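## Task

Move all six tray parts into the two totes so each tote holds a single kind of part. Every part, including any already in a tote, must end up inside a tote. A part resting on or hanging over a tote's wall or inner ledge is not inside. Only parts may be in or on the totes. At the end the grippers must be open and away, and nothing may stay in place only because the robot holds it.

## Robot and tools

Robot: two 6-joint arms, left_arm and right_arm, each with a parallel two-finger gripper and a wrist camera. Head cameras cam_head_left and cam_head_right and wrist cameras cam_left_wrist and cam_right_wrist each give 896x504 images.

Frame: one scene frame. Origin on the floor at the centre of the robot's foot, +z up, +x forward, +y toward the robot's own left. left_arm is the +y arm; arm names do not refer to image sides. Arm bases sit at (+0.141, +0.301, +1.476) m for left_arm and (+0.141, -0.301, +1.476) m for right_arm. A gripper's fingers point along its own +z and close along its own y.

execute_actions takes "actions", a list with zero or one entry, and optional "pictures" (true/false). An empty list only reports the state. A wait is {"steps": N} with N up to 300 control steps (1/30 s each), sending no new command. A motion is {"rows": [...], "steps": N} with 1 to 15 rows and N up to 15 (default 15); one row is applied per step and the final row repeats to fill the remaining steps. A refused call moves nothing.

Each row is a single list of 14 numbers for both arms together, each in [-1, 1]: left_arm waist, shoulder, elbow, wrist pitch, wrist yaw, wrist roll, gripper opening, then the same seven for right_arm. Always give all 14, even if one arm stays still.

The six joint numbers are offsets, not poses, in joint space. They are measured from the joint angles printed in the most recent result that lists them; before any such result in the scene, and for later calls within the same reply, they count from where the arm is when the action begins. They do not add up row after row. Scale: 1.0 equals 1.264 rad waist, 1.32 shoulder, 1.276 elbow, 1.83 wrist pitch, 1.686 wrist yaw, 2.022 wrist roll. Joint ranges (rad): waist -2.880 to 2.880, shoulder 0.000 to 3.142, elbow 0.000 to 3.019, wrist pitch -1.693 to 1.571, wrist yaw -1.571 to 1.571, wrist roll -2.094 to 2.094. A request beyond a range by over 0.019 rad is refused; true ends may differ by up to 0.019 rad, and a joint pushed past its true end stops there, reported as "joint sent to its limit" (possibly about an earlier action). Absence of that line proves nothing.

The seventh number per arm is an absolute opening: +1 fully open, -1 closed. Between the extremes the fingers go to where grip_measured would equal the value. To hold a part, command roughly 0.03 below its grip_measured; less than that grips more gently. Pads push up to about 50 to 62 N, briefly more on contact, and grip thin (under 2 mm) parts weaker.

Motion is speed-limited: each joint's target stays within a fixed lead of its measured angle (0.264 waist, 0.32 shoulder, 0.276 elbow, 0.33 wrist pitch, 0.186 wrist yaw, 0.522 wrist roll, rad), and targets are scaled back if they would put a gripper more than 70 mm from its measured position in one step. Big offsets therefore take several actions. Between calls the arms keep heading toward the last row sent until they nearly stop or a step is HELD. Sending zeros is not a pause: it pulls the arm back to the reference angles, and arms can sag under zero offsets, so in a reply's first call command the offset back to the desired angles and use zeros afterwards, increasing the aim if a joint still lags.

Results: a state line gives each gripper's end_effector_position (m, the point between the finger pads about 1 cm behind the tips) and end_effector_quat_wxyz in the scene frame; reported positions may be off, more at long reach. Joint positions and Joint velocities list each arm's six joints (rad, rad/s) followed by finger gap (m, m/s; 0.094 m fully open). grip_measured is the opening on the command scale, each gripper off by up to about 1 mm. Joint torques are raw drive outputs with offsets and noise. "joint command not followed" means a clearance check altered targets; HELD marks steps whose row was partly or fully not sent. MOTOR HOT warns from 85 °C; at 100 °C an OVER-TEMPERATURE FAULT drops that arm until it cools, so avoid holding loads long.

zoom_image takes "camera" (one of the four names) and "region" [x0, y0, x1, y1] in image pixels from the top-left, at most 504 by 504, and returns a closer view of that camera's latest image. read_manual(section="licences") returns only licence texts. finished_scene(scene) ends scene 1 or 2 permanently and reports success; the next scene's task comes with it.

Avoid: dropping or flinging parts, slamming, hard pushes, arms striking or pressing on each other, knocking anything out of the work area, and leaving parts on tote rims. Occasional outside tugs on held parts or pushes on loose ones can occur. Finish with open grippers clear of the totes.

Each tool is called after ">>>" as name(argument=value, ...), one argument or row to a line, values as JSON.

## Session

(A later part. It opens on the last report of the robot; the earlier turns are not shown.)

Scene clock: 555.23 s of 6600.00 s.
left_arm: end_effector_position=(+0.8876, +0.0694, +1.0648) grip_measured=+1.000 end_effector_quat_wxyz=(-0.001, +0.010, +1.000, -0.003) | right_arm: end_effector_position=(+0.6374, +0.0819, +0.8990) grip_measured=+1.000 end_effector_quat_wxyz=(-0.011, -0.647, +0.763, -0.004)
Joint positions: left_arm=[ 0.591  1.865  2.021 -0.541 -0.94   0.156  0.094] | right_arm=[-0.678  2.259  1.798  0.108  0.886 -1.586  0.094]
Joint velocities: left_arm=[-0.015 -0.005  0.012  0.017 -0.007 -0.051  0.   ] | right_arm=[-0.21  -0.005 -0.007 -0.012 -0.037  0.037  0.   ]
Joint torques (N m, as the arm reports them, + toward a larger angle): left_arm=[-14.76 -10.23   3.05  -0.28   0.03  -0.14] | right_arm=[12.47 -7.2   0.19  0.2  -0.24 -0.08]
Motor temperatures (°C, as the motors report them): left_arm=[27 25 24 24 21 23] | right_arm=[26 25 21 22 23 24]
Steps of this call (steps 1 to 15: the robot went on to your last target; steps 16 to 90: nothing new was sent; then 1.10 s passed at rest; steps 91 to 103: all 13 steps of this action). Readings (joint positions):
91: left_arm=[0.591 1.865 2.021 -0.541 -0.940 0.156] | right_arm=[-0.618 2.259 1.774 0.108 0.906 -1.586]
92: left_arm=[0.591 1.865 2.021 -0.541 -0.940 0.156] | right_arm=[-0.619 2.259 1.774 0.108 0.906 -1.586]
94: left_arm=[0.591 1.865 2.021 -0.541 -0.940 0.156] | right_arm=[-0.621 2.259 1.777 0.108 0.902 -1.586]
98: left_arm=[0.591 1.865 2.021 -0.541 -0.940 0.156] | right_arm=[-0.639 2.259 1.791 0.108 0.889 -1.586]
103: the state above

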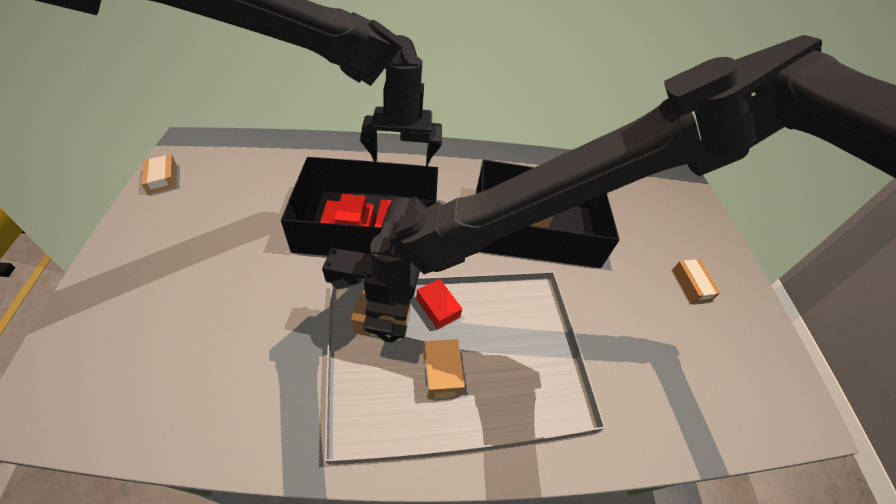

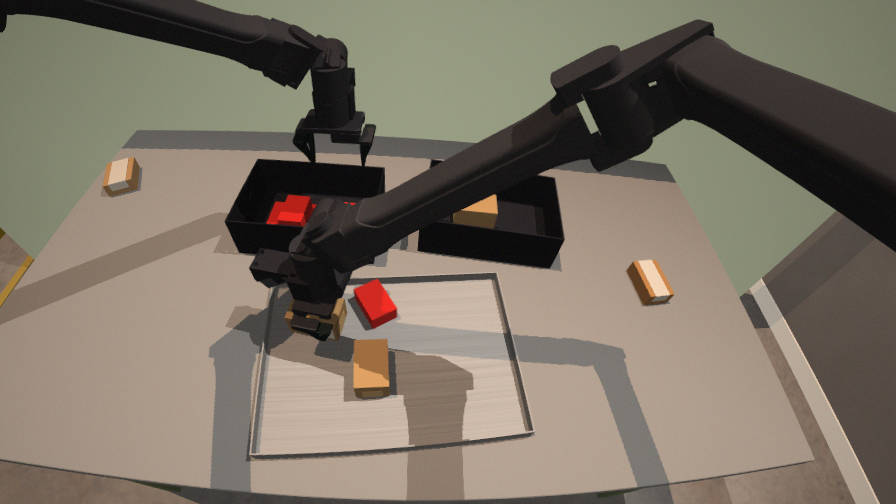

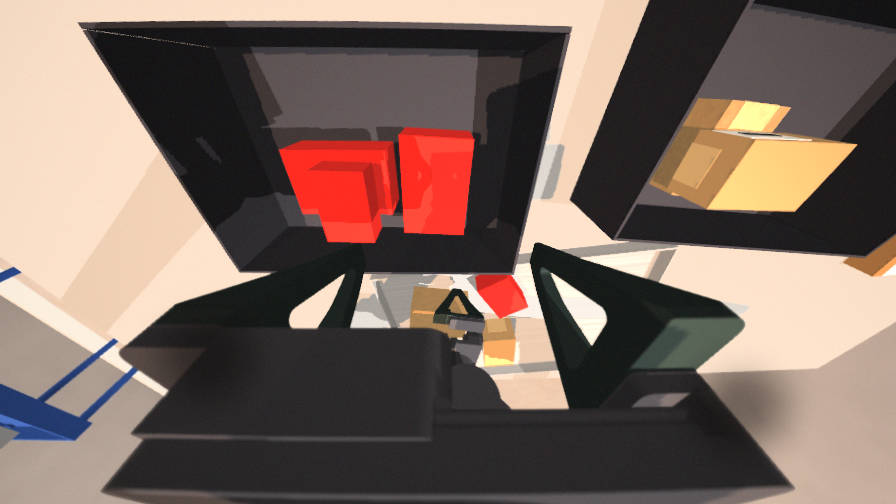

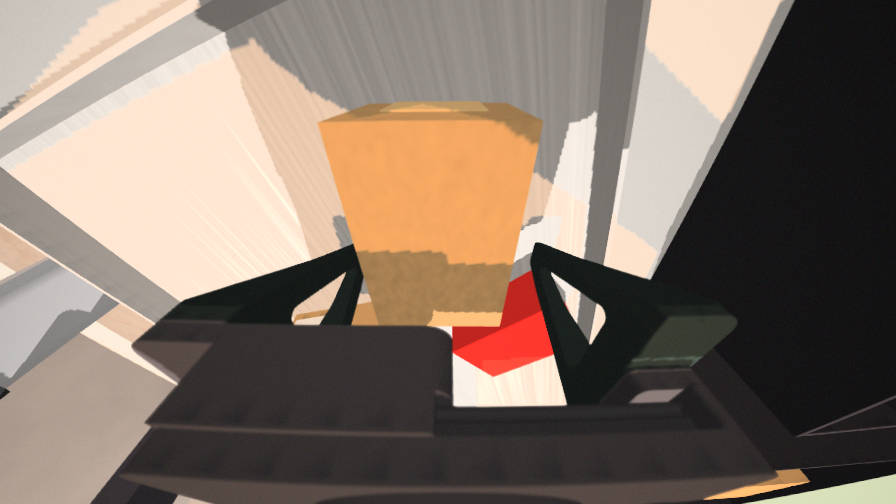

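>>> execute_actions(
  actions=[
    {"rows":[[0,0,0,0,0,0,1,0.02,0,0,0,0,0,1]],"steps":6},
  ],
)

Scene clock: 556.57 s of 6600.00 s.
left_arm: end_effector_position=(+0.8876, +0.0694, +1.0648) grip_measured=+1.000 end_effector_quat_wxyz=(-0.001, +0.010, +1.000, -0.003) | right_arm: end_effector_position=(+0.6349, +0.0728, +0.8909) grip_measured=+1.000 end_effector_quat_wxyz=(-0.017, -0.645, +0.764, -0.007)
Joint positions: left_arm=[ 0.591  1.865  2.021 -0.541 -0.94   0.156  0.094] | right_arm=[-0.693  2.259  1.798  0.108  0.885 -1.586  0.094]
Joint velocities: left_arm=[-0.015  0.005 -0.012  0.022 -0.022  0.051  0.   ] | right_arm=[-0.015  0.005  0.017 -0.017 -0.095  0.022  0.   ]
Joint torques (N m, as the arm reports them, + toward a larger angle): left_arm=[-14.73 -10.08   3.04  -0.25   0.03  -0.13] | right_arm=[15.58 -7.39 -0.12  0.34  0.04 -0.08]
Motor temperatures (°C, as the motors report them): left_arm=[27 25 24 24 21 23] | right_arm=[26 25 21 22 23 24]
Steps of this call (steps 1 to 30: the robot went on to your last target; steps 31 to 34: nothing new was sent; steps 35 to 40: all 6 steps of this action). Readings (joint positions):
35: left_arm=[0.591 1.865 2.021 -0.541 -0.940 0.156] | right_arm=[-0.693 2.259 1.798 0.108 0.885 -1.586]
36: left_arm=[0.591 1.865 2.021 -0.541 -0.940 0.156] | right_arm=[-0.693 2.259 1.798 0.108 0.885 -1.586]
38: left_arm=[0.591 1.865 2.021 -0.541 -0.940 0.156] | right_arm=[-0.693 2.259 1.798 0.108 0.885 -1.586]
40: the state above

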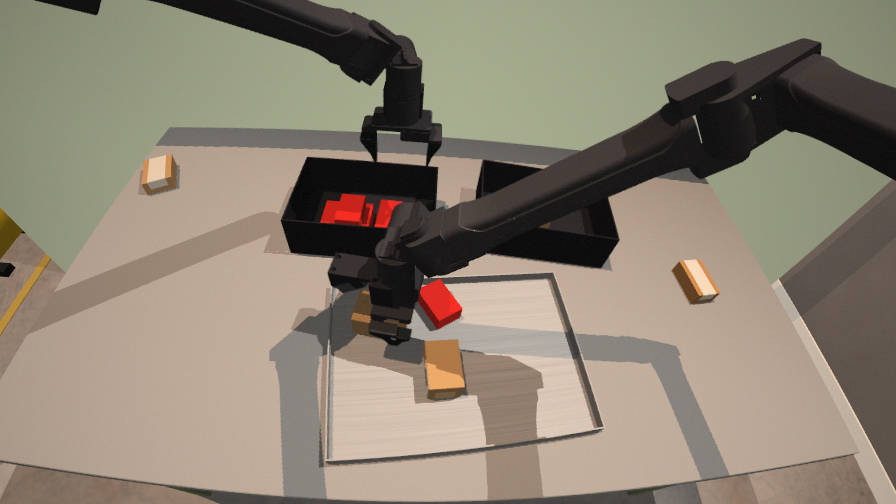

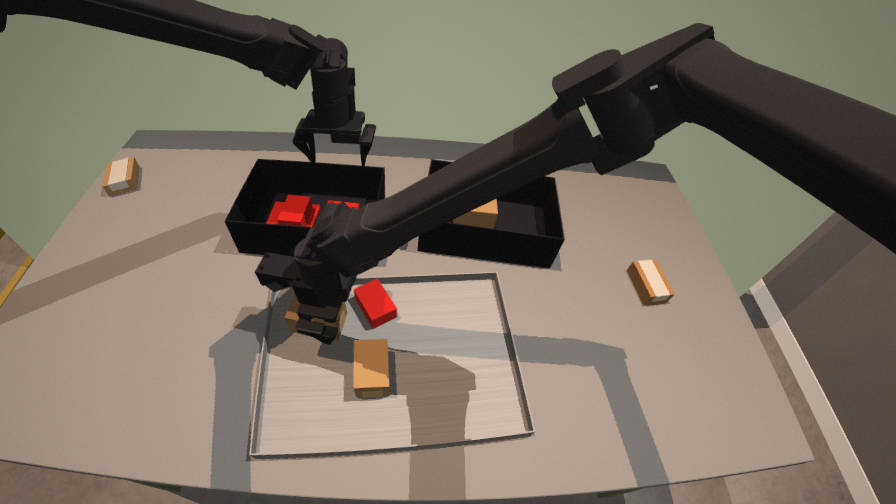

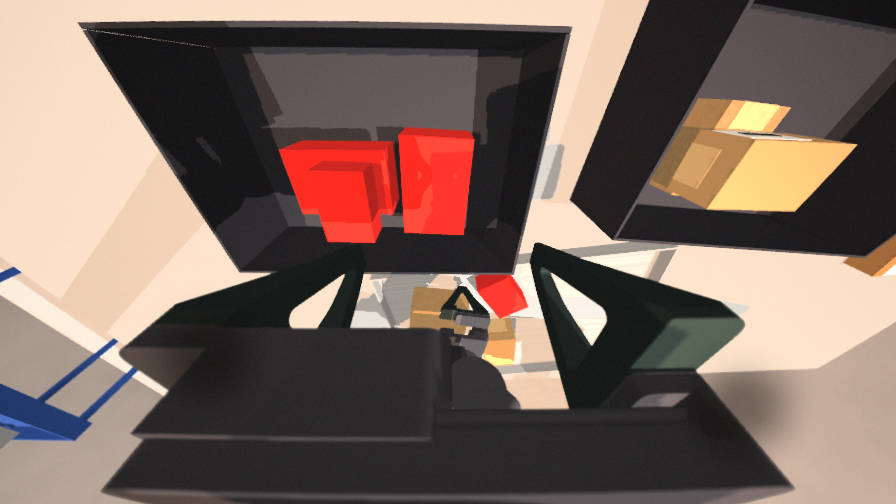

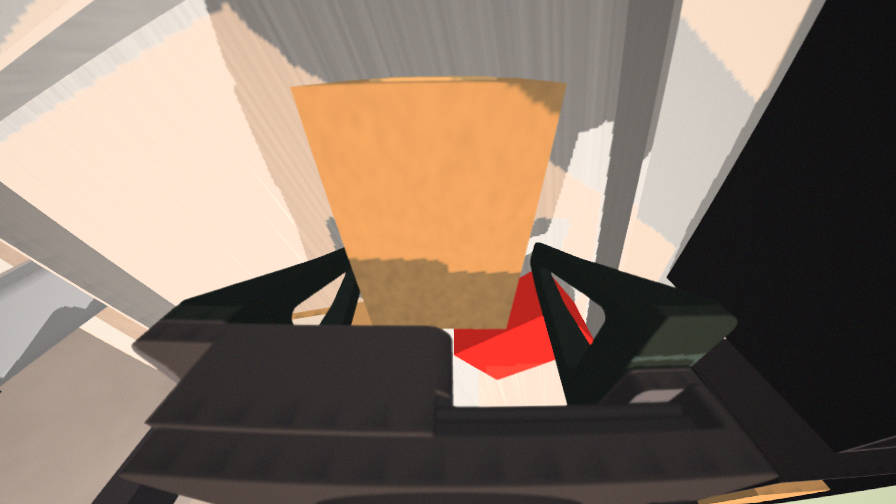

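>>> execute_actions(
  actions=[
    {"rows":[[0,0,0,0,0,0,1,0.025,0,0,0,0,0,1],[0,0,0,0,0,0,1,0.03,0.003,0.004,0,0,0,1],[0,0,0,0,0,0,1,0.034,0.006,0.008,0,0,0,1],[0,0,0,0,0,0,1,0.037,0.01,0.012,0,0,0,1],[0,0,0,0,0,0,1,0.037,0.014,0.017,0,0,0,1],[0,0,0,0,0,0,1,0.037,0.018,0.022,0,0,0,1],[0,0,0,0,0,0,1,0.037,0.021,0.027,0,0,0,1],[0,0,0,0,0,0,1,0.037,0.023,0.031,0,0,-0.002,1],[0,0,0,0,0,0,1,0.037,0.024,0.034,0,0,-0.002,1]],"steps":13},
  ],
)

Scene clock: 559.87 s of 6600.00 s.
left_arm: end_effector_position=(+0.8876, +0.0694, +1.0648) grip_measured=+1.000 end_effector_quat_wxyz=(-0.001, +0.010, +1.000, -0.003) | right_arm: end_effector_position=(+0.6463, +0.0787, +0.8902) grip_measured=+1.000 end_effector_quat_wxyz=(-0.010, -0.639, +0.769, -0.011)
Joint positions: left_arm=[ 0.591  1.865  2.021 -0.541 -0.94   0.156  0.094] | right_arm=[-0.687  2.274  1.835  0.108  0.885 -1.586  0.094]
Joint velocities: left_arm=[-0.024 -0.005 -0.002  0.012 -0.022 -0.051  0.   ] | right_arm=[ 0.015 -0.005 -0.017 -0.007  0.037 -0.168  0.   ]
Joint torques (N m, as the arm reports them, + toward a larger angle): left_arm=[-14.76 -10.12   3.03  -0.25   0.03  -0.13] | right_arm=[15.64 -5.82  0.54  0.35  0.   -0.11]
Motor temperatures (°C, as the motors report them): left_arm=[27 25 24 24 21 23] | right_arm=[26 25 21 22 23 24]
Steps of this call (steps 1 to 15: the robot went on to your last target; steps 16 to 86: nothing new was sent; steps 87 to 99: all 13 steps of this action). Readings (joint positions):
87: left_arm=[0.591 1.865 2.021 -0.541 -0.940 0.156] | right_arm=[-0.693 2.259 1.798 0.108 0.885 -1.586]
88: left_arm=[0.591 1.865 2.021 -0.541 -0.940 0.156] | right_arm=[-0.693 2.259 1.798 0.108 0.885 -1.586]
90: left_arm=[0.591 1.865 2.021 -0.541 -0.940 0.156] | right_arm=[-0.693 2.259 1.799 0.108 0.885 -1.586]
94: left_arm=[0.591 1.865 2.021 -0.541 -0.940 0.156] | right_arm=[-0.691 2.268 1.821 0.108 0.885 -1.586]
99: the state above

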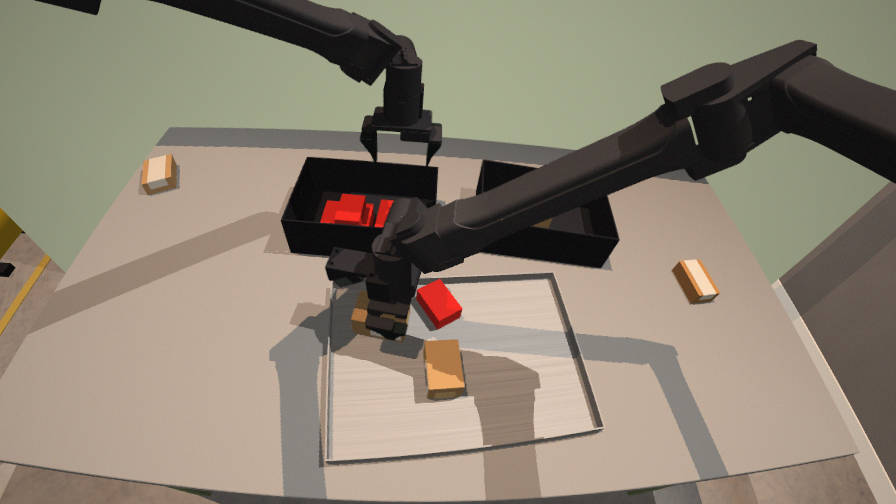

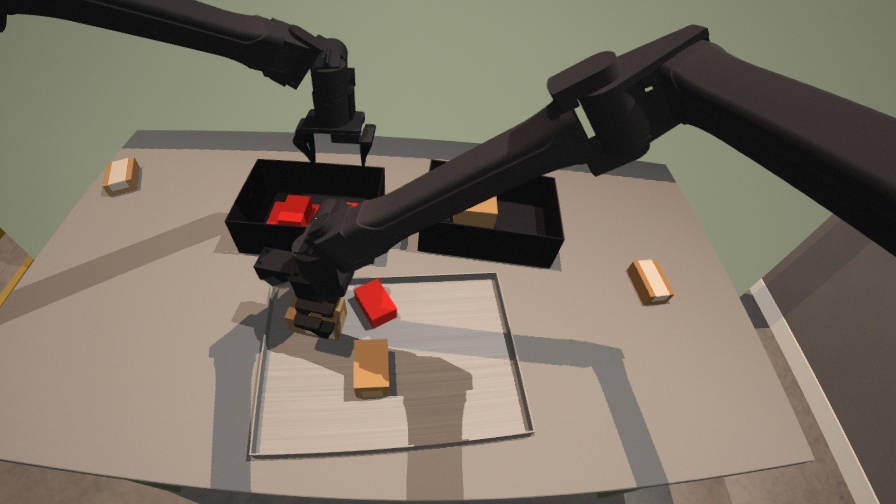

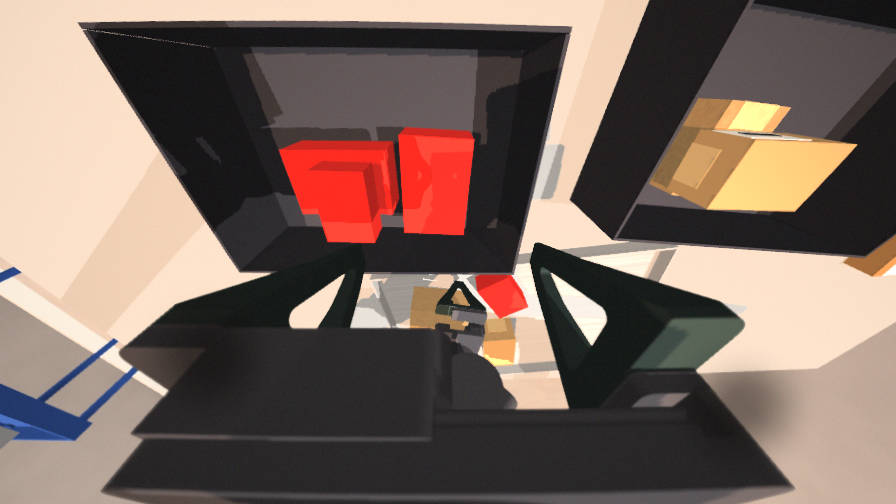

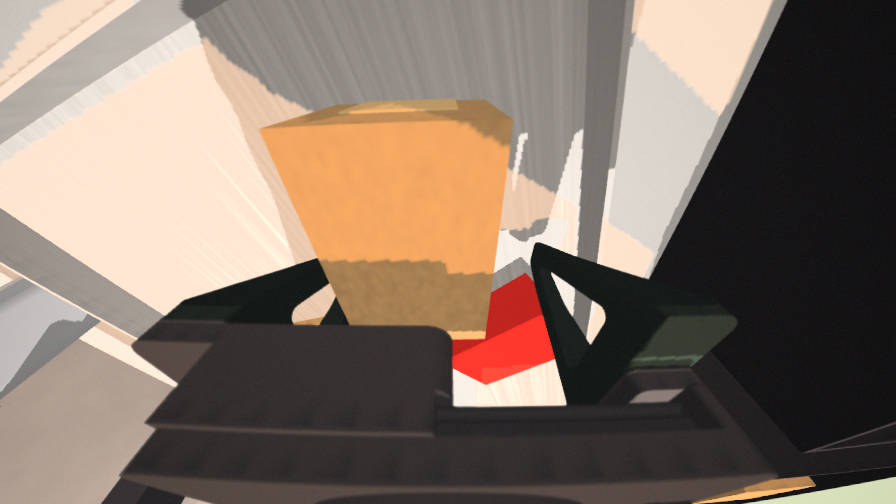

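>>> execute_actions(
  actions=[
    {"rows":[[0,0,0,0,0,0,1,0.01,0,0,0,0,0,0.8],[0,0,0,0,0,0,1,0.01,0,0,0,0,0,0.62],[0,0,0,0,0,0,1,0.01,0,0,0,0,0,0.5],[0,0,0,0,0,0,1,0.01,0,0,0,0,0,0.42],[0,0,0,0,0,0,1,0.01,0,0,0,0,0,0.36],[0,0,0,0,0,0,1,0.01,0,0,0,0,0,0.31]],"steps":11},
  ],
)

Scene clock: 563.23 s of 6600.00 s.
left_arm: end_effector_position=(+0.8876, +0.0694, +1.0648) grip_measured=+1.000 end_effector_quat_wxyz=(-0.001, +0.010, +1.000, -0.003) | right_arm: end_effector_position=(+0.6454, +0.0798, +0.8903) grip_measured=+0.339 end_effector_quat_wxyz=(-0.010, -0.640, +0.768, -0.011)
Joint positions: left_arm=[ 0.591  1.865  2.021 -0.541 -0.94   0.156  0.094] | right_arm=[-0.686  2.275  1.835  0.108  0.885 -1.586  0.063]
Joint velocities: left_arm=[-0.005 -0.005  0.007  0.007 -0.066 -0.11   0.   ] | right_arm=[-0.015  0.005 -0.002  0.002 -0.125 -0.022 -0.001]
Joint torques (N m, as the arm reports them, + toward a larger angle): left_arm=[-14.77 -10.19   3.04  -0.3    0.04  -0.12] | right_arm=[14.04 -7.55  0.09  0.35  0.02 -0.06]
Motor temperatures (°C, as the motors report them): left_arm=[27 25 24 24 21 23] | right_arm=[26 25 21 22 23 24]
Steps of this call (steps 1 to 15: the robot went on to your last target; steps 16 to 90: nothing new was sent; steps 91 to 101: all 11 steps of this action). Readings (joint positions):
91: left_arm=[0.591 1.865 2.021 -0.541 -0.940 0.156] | right_arm=[-0.686 2.275 1.835 0.108 0.885 -1.586]
92: left_arm=[0.591 1.865 2.021 -0.541 -0.940 0.156] | right_arm=[-0.686 2.275 1.835 0.108 0.885 -1.586]
94: left_arm=[0.591 1.865 2.021 -0.541 -0.940 0.156] | right_arm=[-0.686 2.275 1.835 0.108 0.885 -1.586]
98: left_arm=[0.591 1.865 2.021 -0.541 -0.940 0.156] | right_arm=[-0.686 2.275 1.835 0.108 0.885 -1.586]
101: the state above

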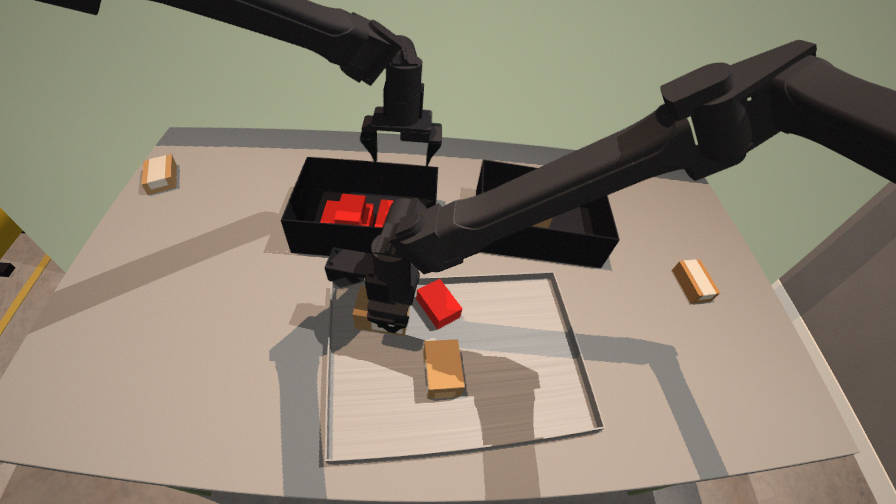

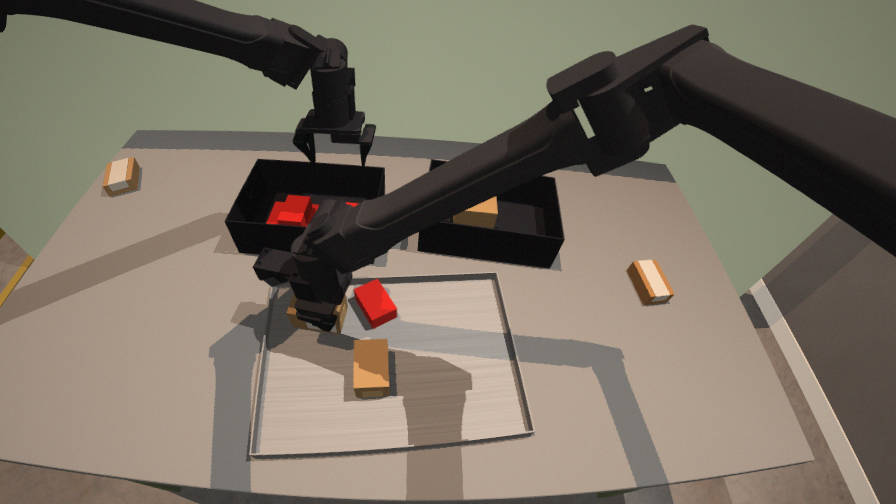

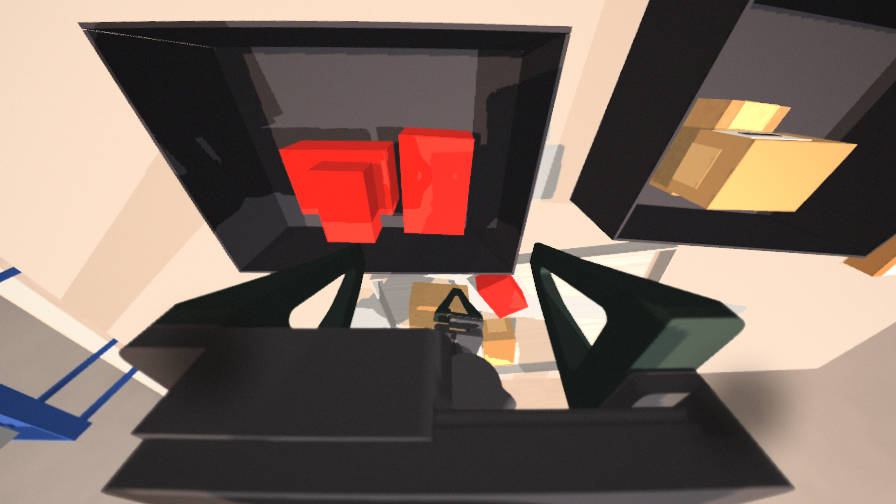

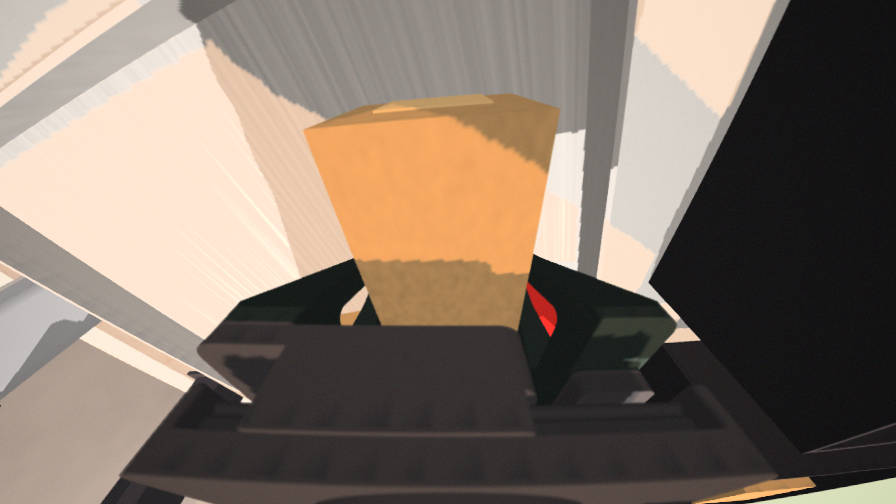

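>>> execute_actions(
  actions=[
    {"rows":[[0,0,0,0,0,0,1,0.03,0,0,0,0.003,0,0.31],[0,0,0,0,0,0,1,0.045,-0.005,-0.01,0,0.007,0,0.31],[0,0,0,0,0,0,1,0.058,-0.015,-0.025,0,0.012,0.004,0.31],[0,0,0,0,0,0,1,0.07,-0.027,-0.042,-0.002,0.018,0.008,0.31],[0,0,0,0,0,0,1,0.081,-0.04,-0.06,-0.003,0.024,0.013,0.31],[0,0,0,0,0,0,1,0.091,-0.053,-0.078,-0.004,0.03,0.018,0.31],[0,0,0,0,0,0,1,0.1,-0.066,-0.096,-0.005,0.035,0.023,0.31],[0,0,0,0,0,0,1,0.108,-0.079,-0.114,-0.006,0.04,0.028,0.31],[0,0,0,0,0,0,1,0.114,-0.092,-0.132,-0.007,0.044,0.033,0.31],[0,0,0,0,0,0,1,0.118,-0.104,-0.148,-0.008,0.048,0.037,0.31],[0,0,0,0,0,0,1,0.12,-0.114,-0.162,-0.009,0.051,0.04,0.31],[0,0,0,0,0,0,1,0.12,-0.121,-0.172,-0.01,0.053,0.043,0.31],[0,0,0,0,0,0,1,0.12,-0.125,-0.178,-0.01,0.053,0.043,0.31]],"steps":15},
  ],
)

Scene clock: 579.87 s of 6600.00 s.
left_arm: end_effector_position=(+0.8876, +0.0694, +1.0648) grip_measured=+1.000 end_effector_quat_wxyz=(-0.001, +0.010, +1.000, -0.003) | right_arm: end_effector_position=(+0.6178, +0.0940, +0.9773) grip_measured=+0.339 end_effector_quat_wxyz=(-0.017, -0.659, +0.752, +0.006)
Joint positions: left_arm=[ 0.591  1.865  2.021 -0.541 -0.94   0.156  0.094] | right_arm=[-0.583  2.151  1.614  0.096  0.97  -1.525  0.063]
Joint velocities: left_arm=[-0.005 -0.005 -0.002 -0.007 -0.051  0.066  0.   ] | right_arm=[ 0.288 -0.259 -0.173 -0.056 -0.007  0.125 -0.001]
Joint torques (N m, as the arm reports them, + toward a larger angle): left_arm=[-14.7  -10.11   3.01  -0.25   0.04  -0.13] | right_arm=[14.76 -8.73  0.33  0.05  0.17  0.01]
Motor temperatures (°C, as the motors report them): left_arm=[27 25 24 24 21 23] | right_arm=[27 25 21 22 23 24]
Steps of this call (steps 1 to 15: the robot went on to your last target; steps 16 to 90: nothing new was sent; then 13.13 s passed at rest; steps 91 to 105: all 15 steps of this action). Readings (joint positions):
91: left_arm=[0.591 1.865 2.021 -0.541 -0.940 0.156] | right_arm=[-0.686 2.275 1.835 0.108 0.885 -1.586]
92: left_arm=[0.591 1.865 2.021 -0.541 -0.940 0.156] | right_arm=[-0.686 2.275 1.835 0.108 0.887 -1.586]
94: left_arm=[0.591 1.865 2.021 -0.541 -0.940 0.156] | right_arm=[-0.681 2.272 1.826 0.108 0.903 -1.584]
98: left_arm=[0.591 1.865 2.021 -0.541 -0.940 0.156] | right_arm=[-0.658 2.238 1.752 0.108 0.937 -1.568]
105: the state above

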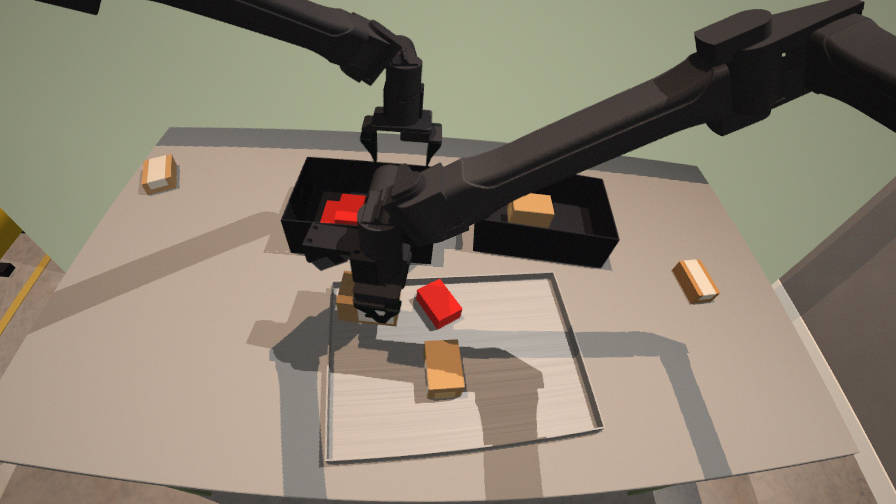

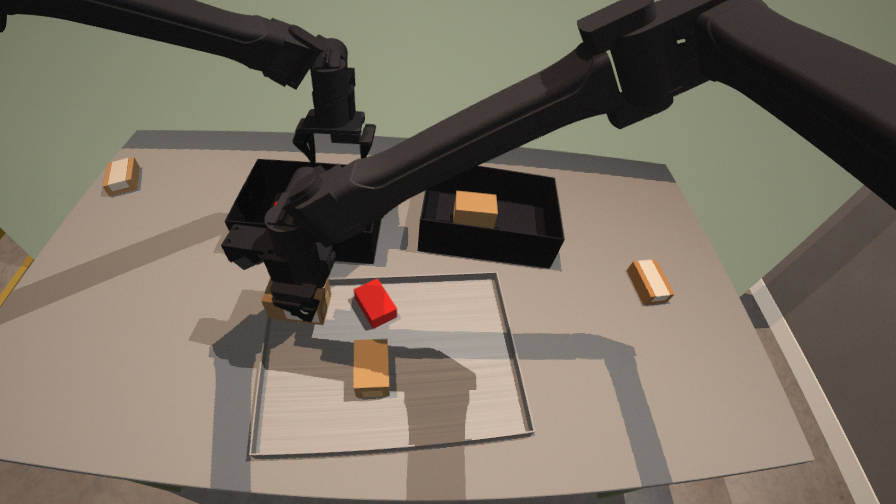

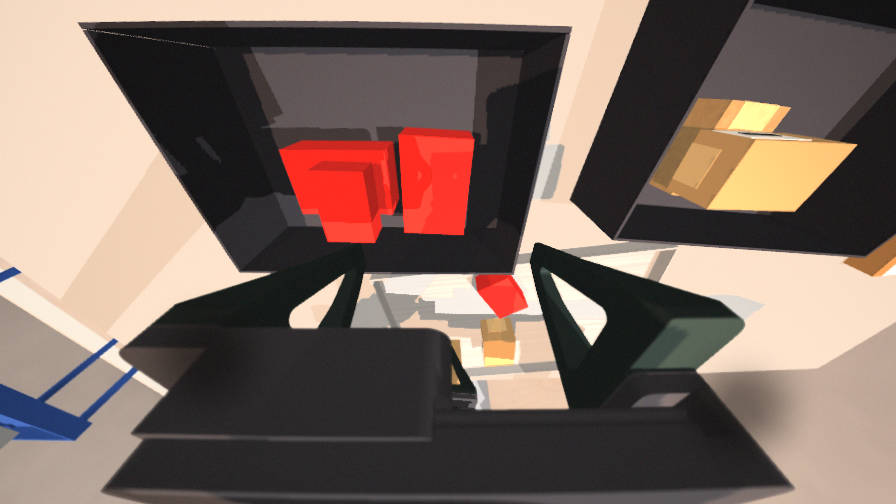

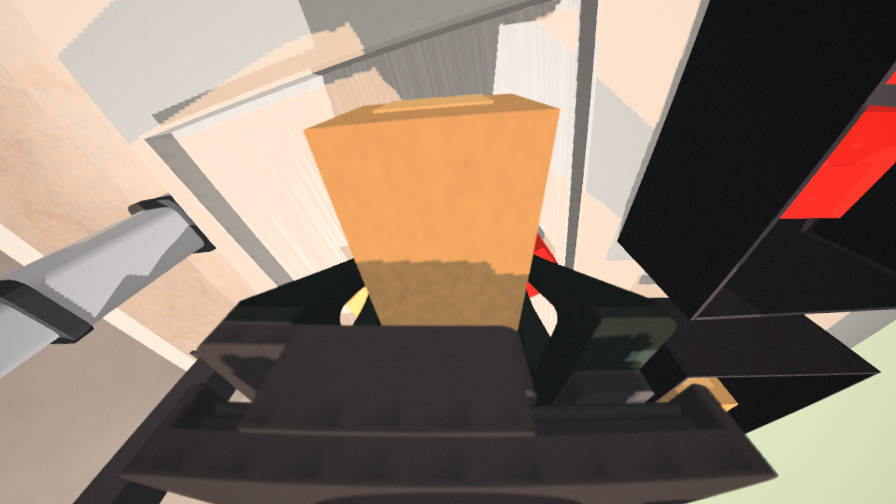

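>>> execute_actions(
  actions=[
    {"rows":[[0.02,0,0,0,0,0,1,0.03,-0.04,-0.02,0,0.005,0.01,0.31],[0.02,0,0,0,0,0,1,0.03,-0.08,-0.05,0,0,0.01,0.31],[0.02,0,0,0,0,0,1,0.025,-0.12,-0.085,0,-0.005,0.01,0.31],[0.02,0,0,0,0,0,1,0.015,-0.165,-0.125,0,-0.012,0.005,0.31],[0.02,0,0,0,0,0,1,0.005,-0.21,-0.165,0,-0.02,0,0.31],[0.02,0,0,0,0,0,1,-0.01,-0.255,-0.205,-0.003,-0.03,-0.003,0.31],[0.02,0,0,0,0,0,1,-0.025,-0.3,-0.245,-0.005,-0.04,-0.006,0.31],[0.02,0,0,0,0,0,1,-0.04,-0.345,-0.285,-0.007,-0.05,-0.009,0.31],[0.02,0,0,0,0,0,1,-0.055,-0.385,-0.32,-0.009,-0.058,-0.012,0.31],[0.02,0,0,0,0,0,1,-0.07,-0.42,-0.35,-0.01,-0.066,-0.014,0.31],[0.02,0,0,0,0,0,1,-0.08,-0.45,-0.375,-0.011,-0.073,-0.016,0.31],[0.02,0,0,0,0,0,1,-0.09,-0.475,-0.393,-0.012,-0.079,-0.017,0.31],[0.02,0,0,0,0,0,1,-0.097,-0.49,-0.405,-0.012,-0.083,-0.017,0.31],[0.02,0,0,0,0,0,1,-0.102,-0.5,-0.413,-0.012,-0.085,-0.017,0.31]],"steps":15},
  ],
  pictures=false,
)

Scene clock: 584.00 s of 6600.00 s.
left_arm: end_effector_position=(+0.8872, +0.0708, +1.0634) grip_measured=+1.000 end_effector_quat_wxyz=(-0.001, +0.010, +1.000, -0.002) | right_arm: end_effector_position=(+0.6531, -0.0618, +1.0675) grip_measured=+0.339 end_effector_quat_wxyz=(+0.021, -0.638, +0.770, +0.026)
Joint positions: left_arm=[ 0.593  1.865  2.021 -0.541 -0.94   0.156  0.094] | right_arm=[-0.625  1.652  1.178  0.092  0.847 -1.529  0.063]
Joint velocities: left_arm=[-0.024 -0.005 -0.002  0.022  0.007 -0.095  0.   ] | right_arm=[-0.493 -1.294 -0.73  -0.017 -0.286 -0.11   0.   ]
Joint torques (N m, as the arm reports them, + toward a larger angle): left_arm=[-13.07 -10.2    3.03  -0.25   0.03  -0.13] | right_arm=[ 6.76 -9.71 -0.82 -0.34 -0.22 -0.17]
Motor temperatures (°C, as the motors report them): left_arm=[27 25 24 24 21 23] | right_arm=[27 25 21 22 23 24]
Steps of this call (steps 1 to 30: the robot went on to your last target; steps 31 to 90: nothing new was sent; then 0.63 s passed at rest; steps 91 to 105: all 15 steps of this action). Readings (joint positions):
91: left_arm=[0.591 1.865 2.021 -0.541 -0.940 0.156] | right_arm=[-0.555 2.120 1.609 0.096 0.972 -1.505]
92: left_arm=[0.591 1.865 2.021 -0.541 -0.940 0.156] | right_arm=[-0.555 2.115 1.603 0.096 0.972 -1.505]
94: left_arm=[0.592 1.865 2.021 -0.541 -0.940 0.156] | right_arm=[-0.555 2.078 1.546 0.096 0.958 -1.506]
98: left_arm=[0.593 1.865 2.021 -0.541 -0.940 0.156] | right_arm=[-0.559 1.941 1.382 0.093 0.922 -1.513]
105: the state above

>>> execute_actions(
  actions=[
    {"rows":[[0,0,0,0,0,0,1,-0.047,-0.122,-0.05,-0.02,-0.015,-0.02,0.31],[0,0,0,0,0,0,1,-0.055,-0.121,-0.01,-0.045,-0.022,-0.026,0.31],[0,0,0,0,0,0,1,-0.065,-0.12,0.035,-0.073,-0.03,-0.033,0.31],[0,0,-0.01,0.008,0,-0.01,1,-0.078,-0.118,0.08,-0.101,-0.038,-0.04,0.31],[0,0,-0.03,0.024,0,-0.025,1,-0.092,-0.116,0.125,-0.129,-0.046,-0.047,0.31],[0,0,-0.055,0.043,0,-0.042,1,-0.107,-0.114,0.17,-0.157,-0.055,-0.054,0.31],[0,0,-0.085,0.067,0.002,-0.062,1,-0.122,-0.112,0.215,-0.185,-0.064,-0.061,0.31],[0,0.003,-0.12,0.094,0.004,-0.085,1,-0.138,-0.11,0.26,-0.213,-0.073,-0.068,0.31],[0,0.006,-0.155,0.122,0.006,-0.11,1,-0.154,-0.108,0.305,-0.241,-0.082,-0.075,0.31],[0,0.009,-0.19,0.15,0.008,-0.135,1,-0.17,-0.106,0.35,-0.269,-0.091,-0.082,0.31],[0,0.012,-0.225,0.177,0.01,-0.16,1,-0.185,-0.105,0.395,-0.297,-0.099,-0.089,0.31],[0.005,0.015,-0.26,0.204,0.012,-0.185,1,-0.198,-0.104,0.435,-0.323,-0.107,-0.096,0.31],[0.01,0.018,-0.295,0.231,0.014,-0.21,1,-0.21,-0.103,0.47,-0.346,-0.114,-0.102,0.31],[0.015,0.021,-0.33,0.259,0.016,-0.232,1,-0.22,-0.102,0.5,-0.366,-0.12,-0.107,0.31],[0.02,0.024,-0.36,0.283,0.018,-0.25,1,-0.228,-0.1015,0.527,-0.3825,-0.124,-0.11,0.31]],"steps":15},
  ],
  pictures=false,
)

Scene clock: 594.20 s of 6600.00 s.
left_arm: end_effector_position=(+0.7766, +0.0144, +1.0372) grip_measured=+1.000 end_effector_quat_wxyz=(+0.009, -0.150, +0.989, -0.013) | right_arm: end_effector_position=(+0.8574, -0.2431, +1.0530) grip_measured=+0.339 end_effector_quat_wxyz=(+0.029, -0.646, +0.762, +0.014)
Joint positions: left_arm=[ 0.593  1.859  1.667 -0.156 -0.916 -0.137  0.094] | right_arm=[-0.819  1.521  1.674 -0.437  0.665 -1.666  0.063]
Joint velocities: left_arm=[-0.005  0.181 -1.214  1.37   0.066 -1.15   0.   ] | right_arm=[-0.552 -0.015  1.341 -1.243 -0.3   -0.344  0.001]
Joint torques (N m, as the arm reports them, + toward a larger angle): left_arm=[-12.93  -7.16   0.7    0.02   0.08  -0.27] | right_arm=[  4.93 -13.92   3.87   0.23  -0.24  -0.18]
Motor temperatures (°C, as the motors report them): left_arm=[27 25 24 24 21 23] | right_arm=[26 25 21 22 23 24]
Steps of this call (steps 1 to 30: the robot went on to your last target; steps 31 to 90: nothing new was sent; then 6.70 s passed at rest; steps 91 to 105: all 15 steps of this action). Readings (joint positions):
91: left_arm=[0.593 1.865 2.021 -0.541 -0.940 0.156] | right_arm=[-0.724 1.486 1.092 0.079 0.831 -1.553]
92: left_arm=[0.593 1.865 2.021 -0.541 -0.940 0.156] | right_arm=[-0.724 1.487 1.100 0.063 0.825 -1.557]
94: left_arm=[0.593 1.865 2.020 -0.541 -0.940 0.155] | right_arm=[-0.724 1.494 1.151 -0.010 0.802 -1.571]
98: left_arm=[0.593 1.853 1.950 -0.457 -0.938 0.100] | right_arm=[-0.731 1.519 1.339 -0.165 0.750 -1.604]
105: the state above

>>> execute_actions(
  actions=[
    {"rows":[[0.02,0.029,-0.09,0.08,0.004,-0.11,1,-0.075,-0.002,0.139,-0.093,-0.016,-0.042,0.31],[0.025,0.031,-0.105,0.092,0.006,-0.122,1,-0.075,-0.002,0.139,-0.093,-0.016,-0.042,0.31],[0.03,0.033,-0.12,0.103,0.007,-0.133,1,-0.075,-0.002,0.139,-0.093,-0.016,-0.042,0.31],[0.034,0.035,-0.135,0.113,0.008,-0.142,1,-0.075,-0.002,0.139,-0.093,-0.016,-0.042,0.31],[0.038,0.037,-0.148,0.122,0.009,-0.149,1,-0.075,-0.002,0.139,-0.093,-0.016,-0.042,0.31],[0.042,0.039,-0.158,0.129,0.009,-0.153,1,-0.075,-0.002,0.139,-0.093,-0.016,-0.042,0.31]],"steps":14},
  ],
)

Scene clock: 597.70 s of 6600.00 s.
left_arm: end_effector_position=(+0.6656, -0.0047, +1.0006) grip_measured=+1.000 end_effector_quat_wxyz=(+0.011, +0.276, -0.961, -0.000) | right_arm: end_effector_position=(+0.8975, -0.3381, +1.0503) grip_measured=+0.339 end_effector_quat_wxyz=(-0.003, -0.661, +0.750, -0.009)
Joint positions: left_arm=[ 0.633  1.918  1.465  0.057 -0.903 -0.423  0.094] | right_arm=[-0.925  1.511  1.853 -0.599  0.643 -1.744  0.063]
Joint velocities: left_arm=[ 0.024  0.015  0.007  0.002 -0.051 -0.095  0.   ] | right_arm=[-0.005 -0.015 -0.007  0.007  0.081 -0.007 -0.001]
Joint torques (N m, as the arm reports them, + toward a larger angle): left_arm=[-13.22  -7.76   0.06   0.7    0.07  -0.28] | right_arm=[  5.83 -15.48   3.71   0.01  -0.19  -0.14]
Motor temperatures (°C, as the motors report them): left_arm=[27 25 24 24 21 23] | right_arm=[26 25 21 22 23 24]
Steps of this call (steps 1 to 45: the robot went on to your last target; steps 46 to 91: nothing new was sent; steps 92 to 105: all 14 steps of this action). Readings (joint positions):
92: left_arm=[0.596 1.898 1.560 -0.038 -0.910 -0.336] | right_arm=[-0.925 1.511 1.853 -0.599 0.643 -1.744]
93: left_arm=[0.596 1.898 1.557 -0.030 -0.909 -0.341] | right_arm=[-0.925 1.511 1.853 -0.599 0.643 -1.744]
95: left_arm=[0.599 1.897 1.541 0.003 -0.906 -0.360] | right_arm=[-0.925 1.511 1.853 -0.599 0.643 -1.744]
99: left_arm=[0.614 1.899 1.484 0.053 -0.903 -0.401] | right_arm=[-0.925 1.511 1.853 -0.599 0.643 -1.744]
105: the state above

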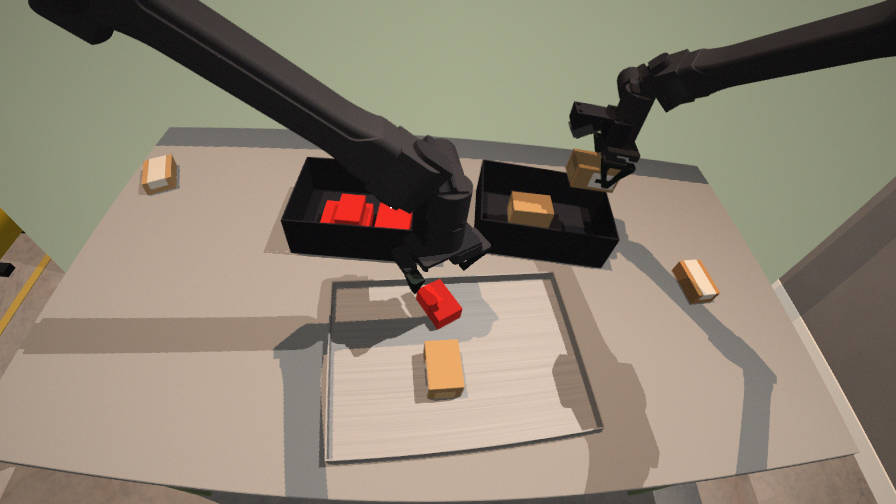

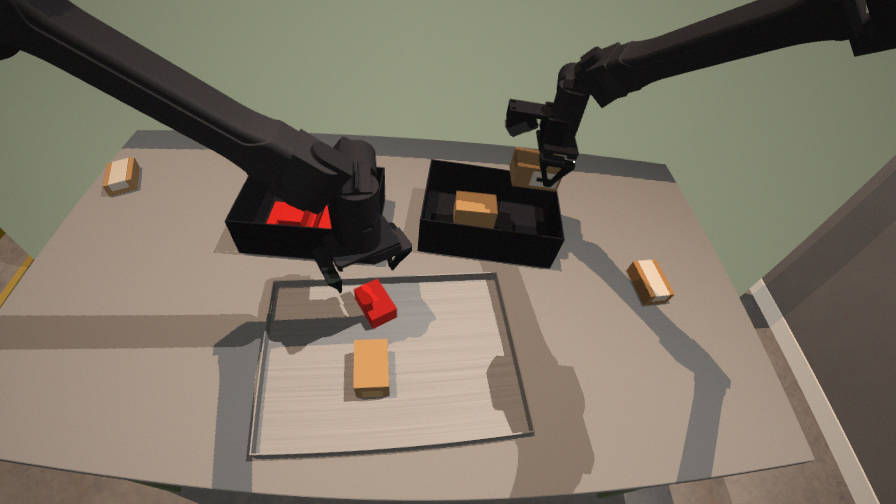

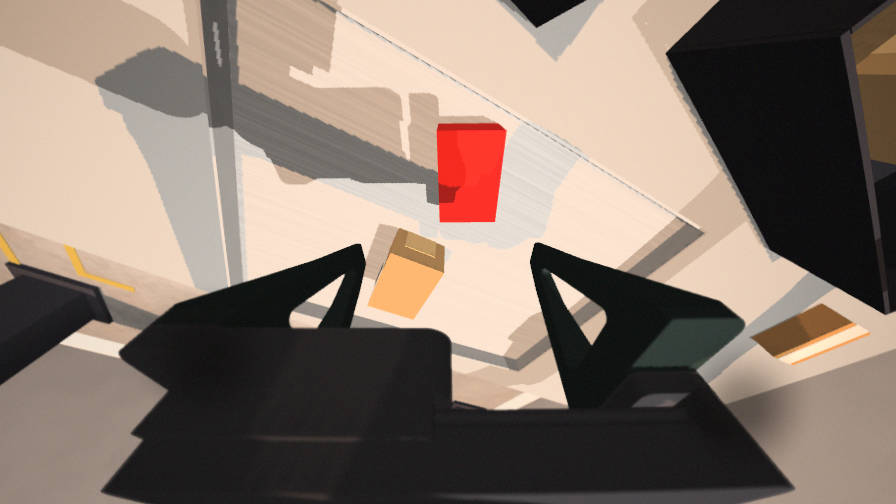

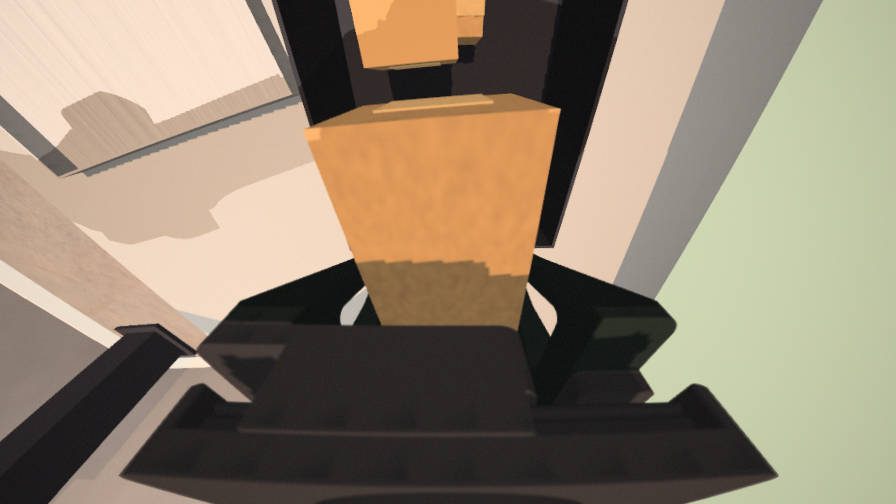

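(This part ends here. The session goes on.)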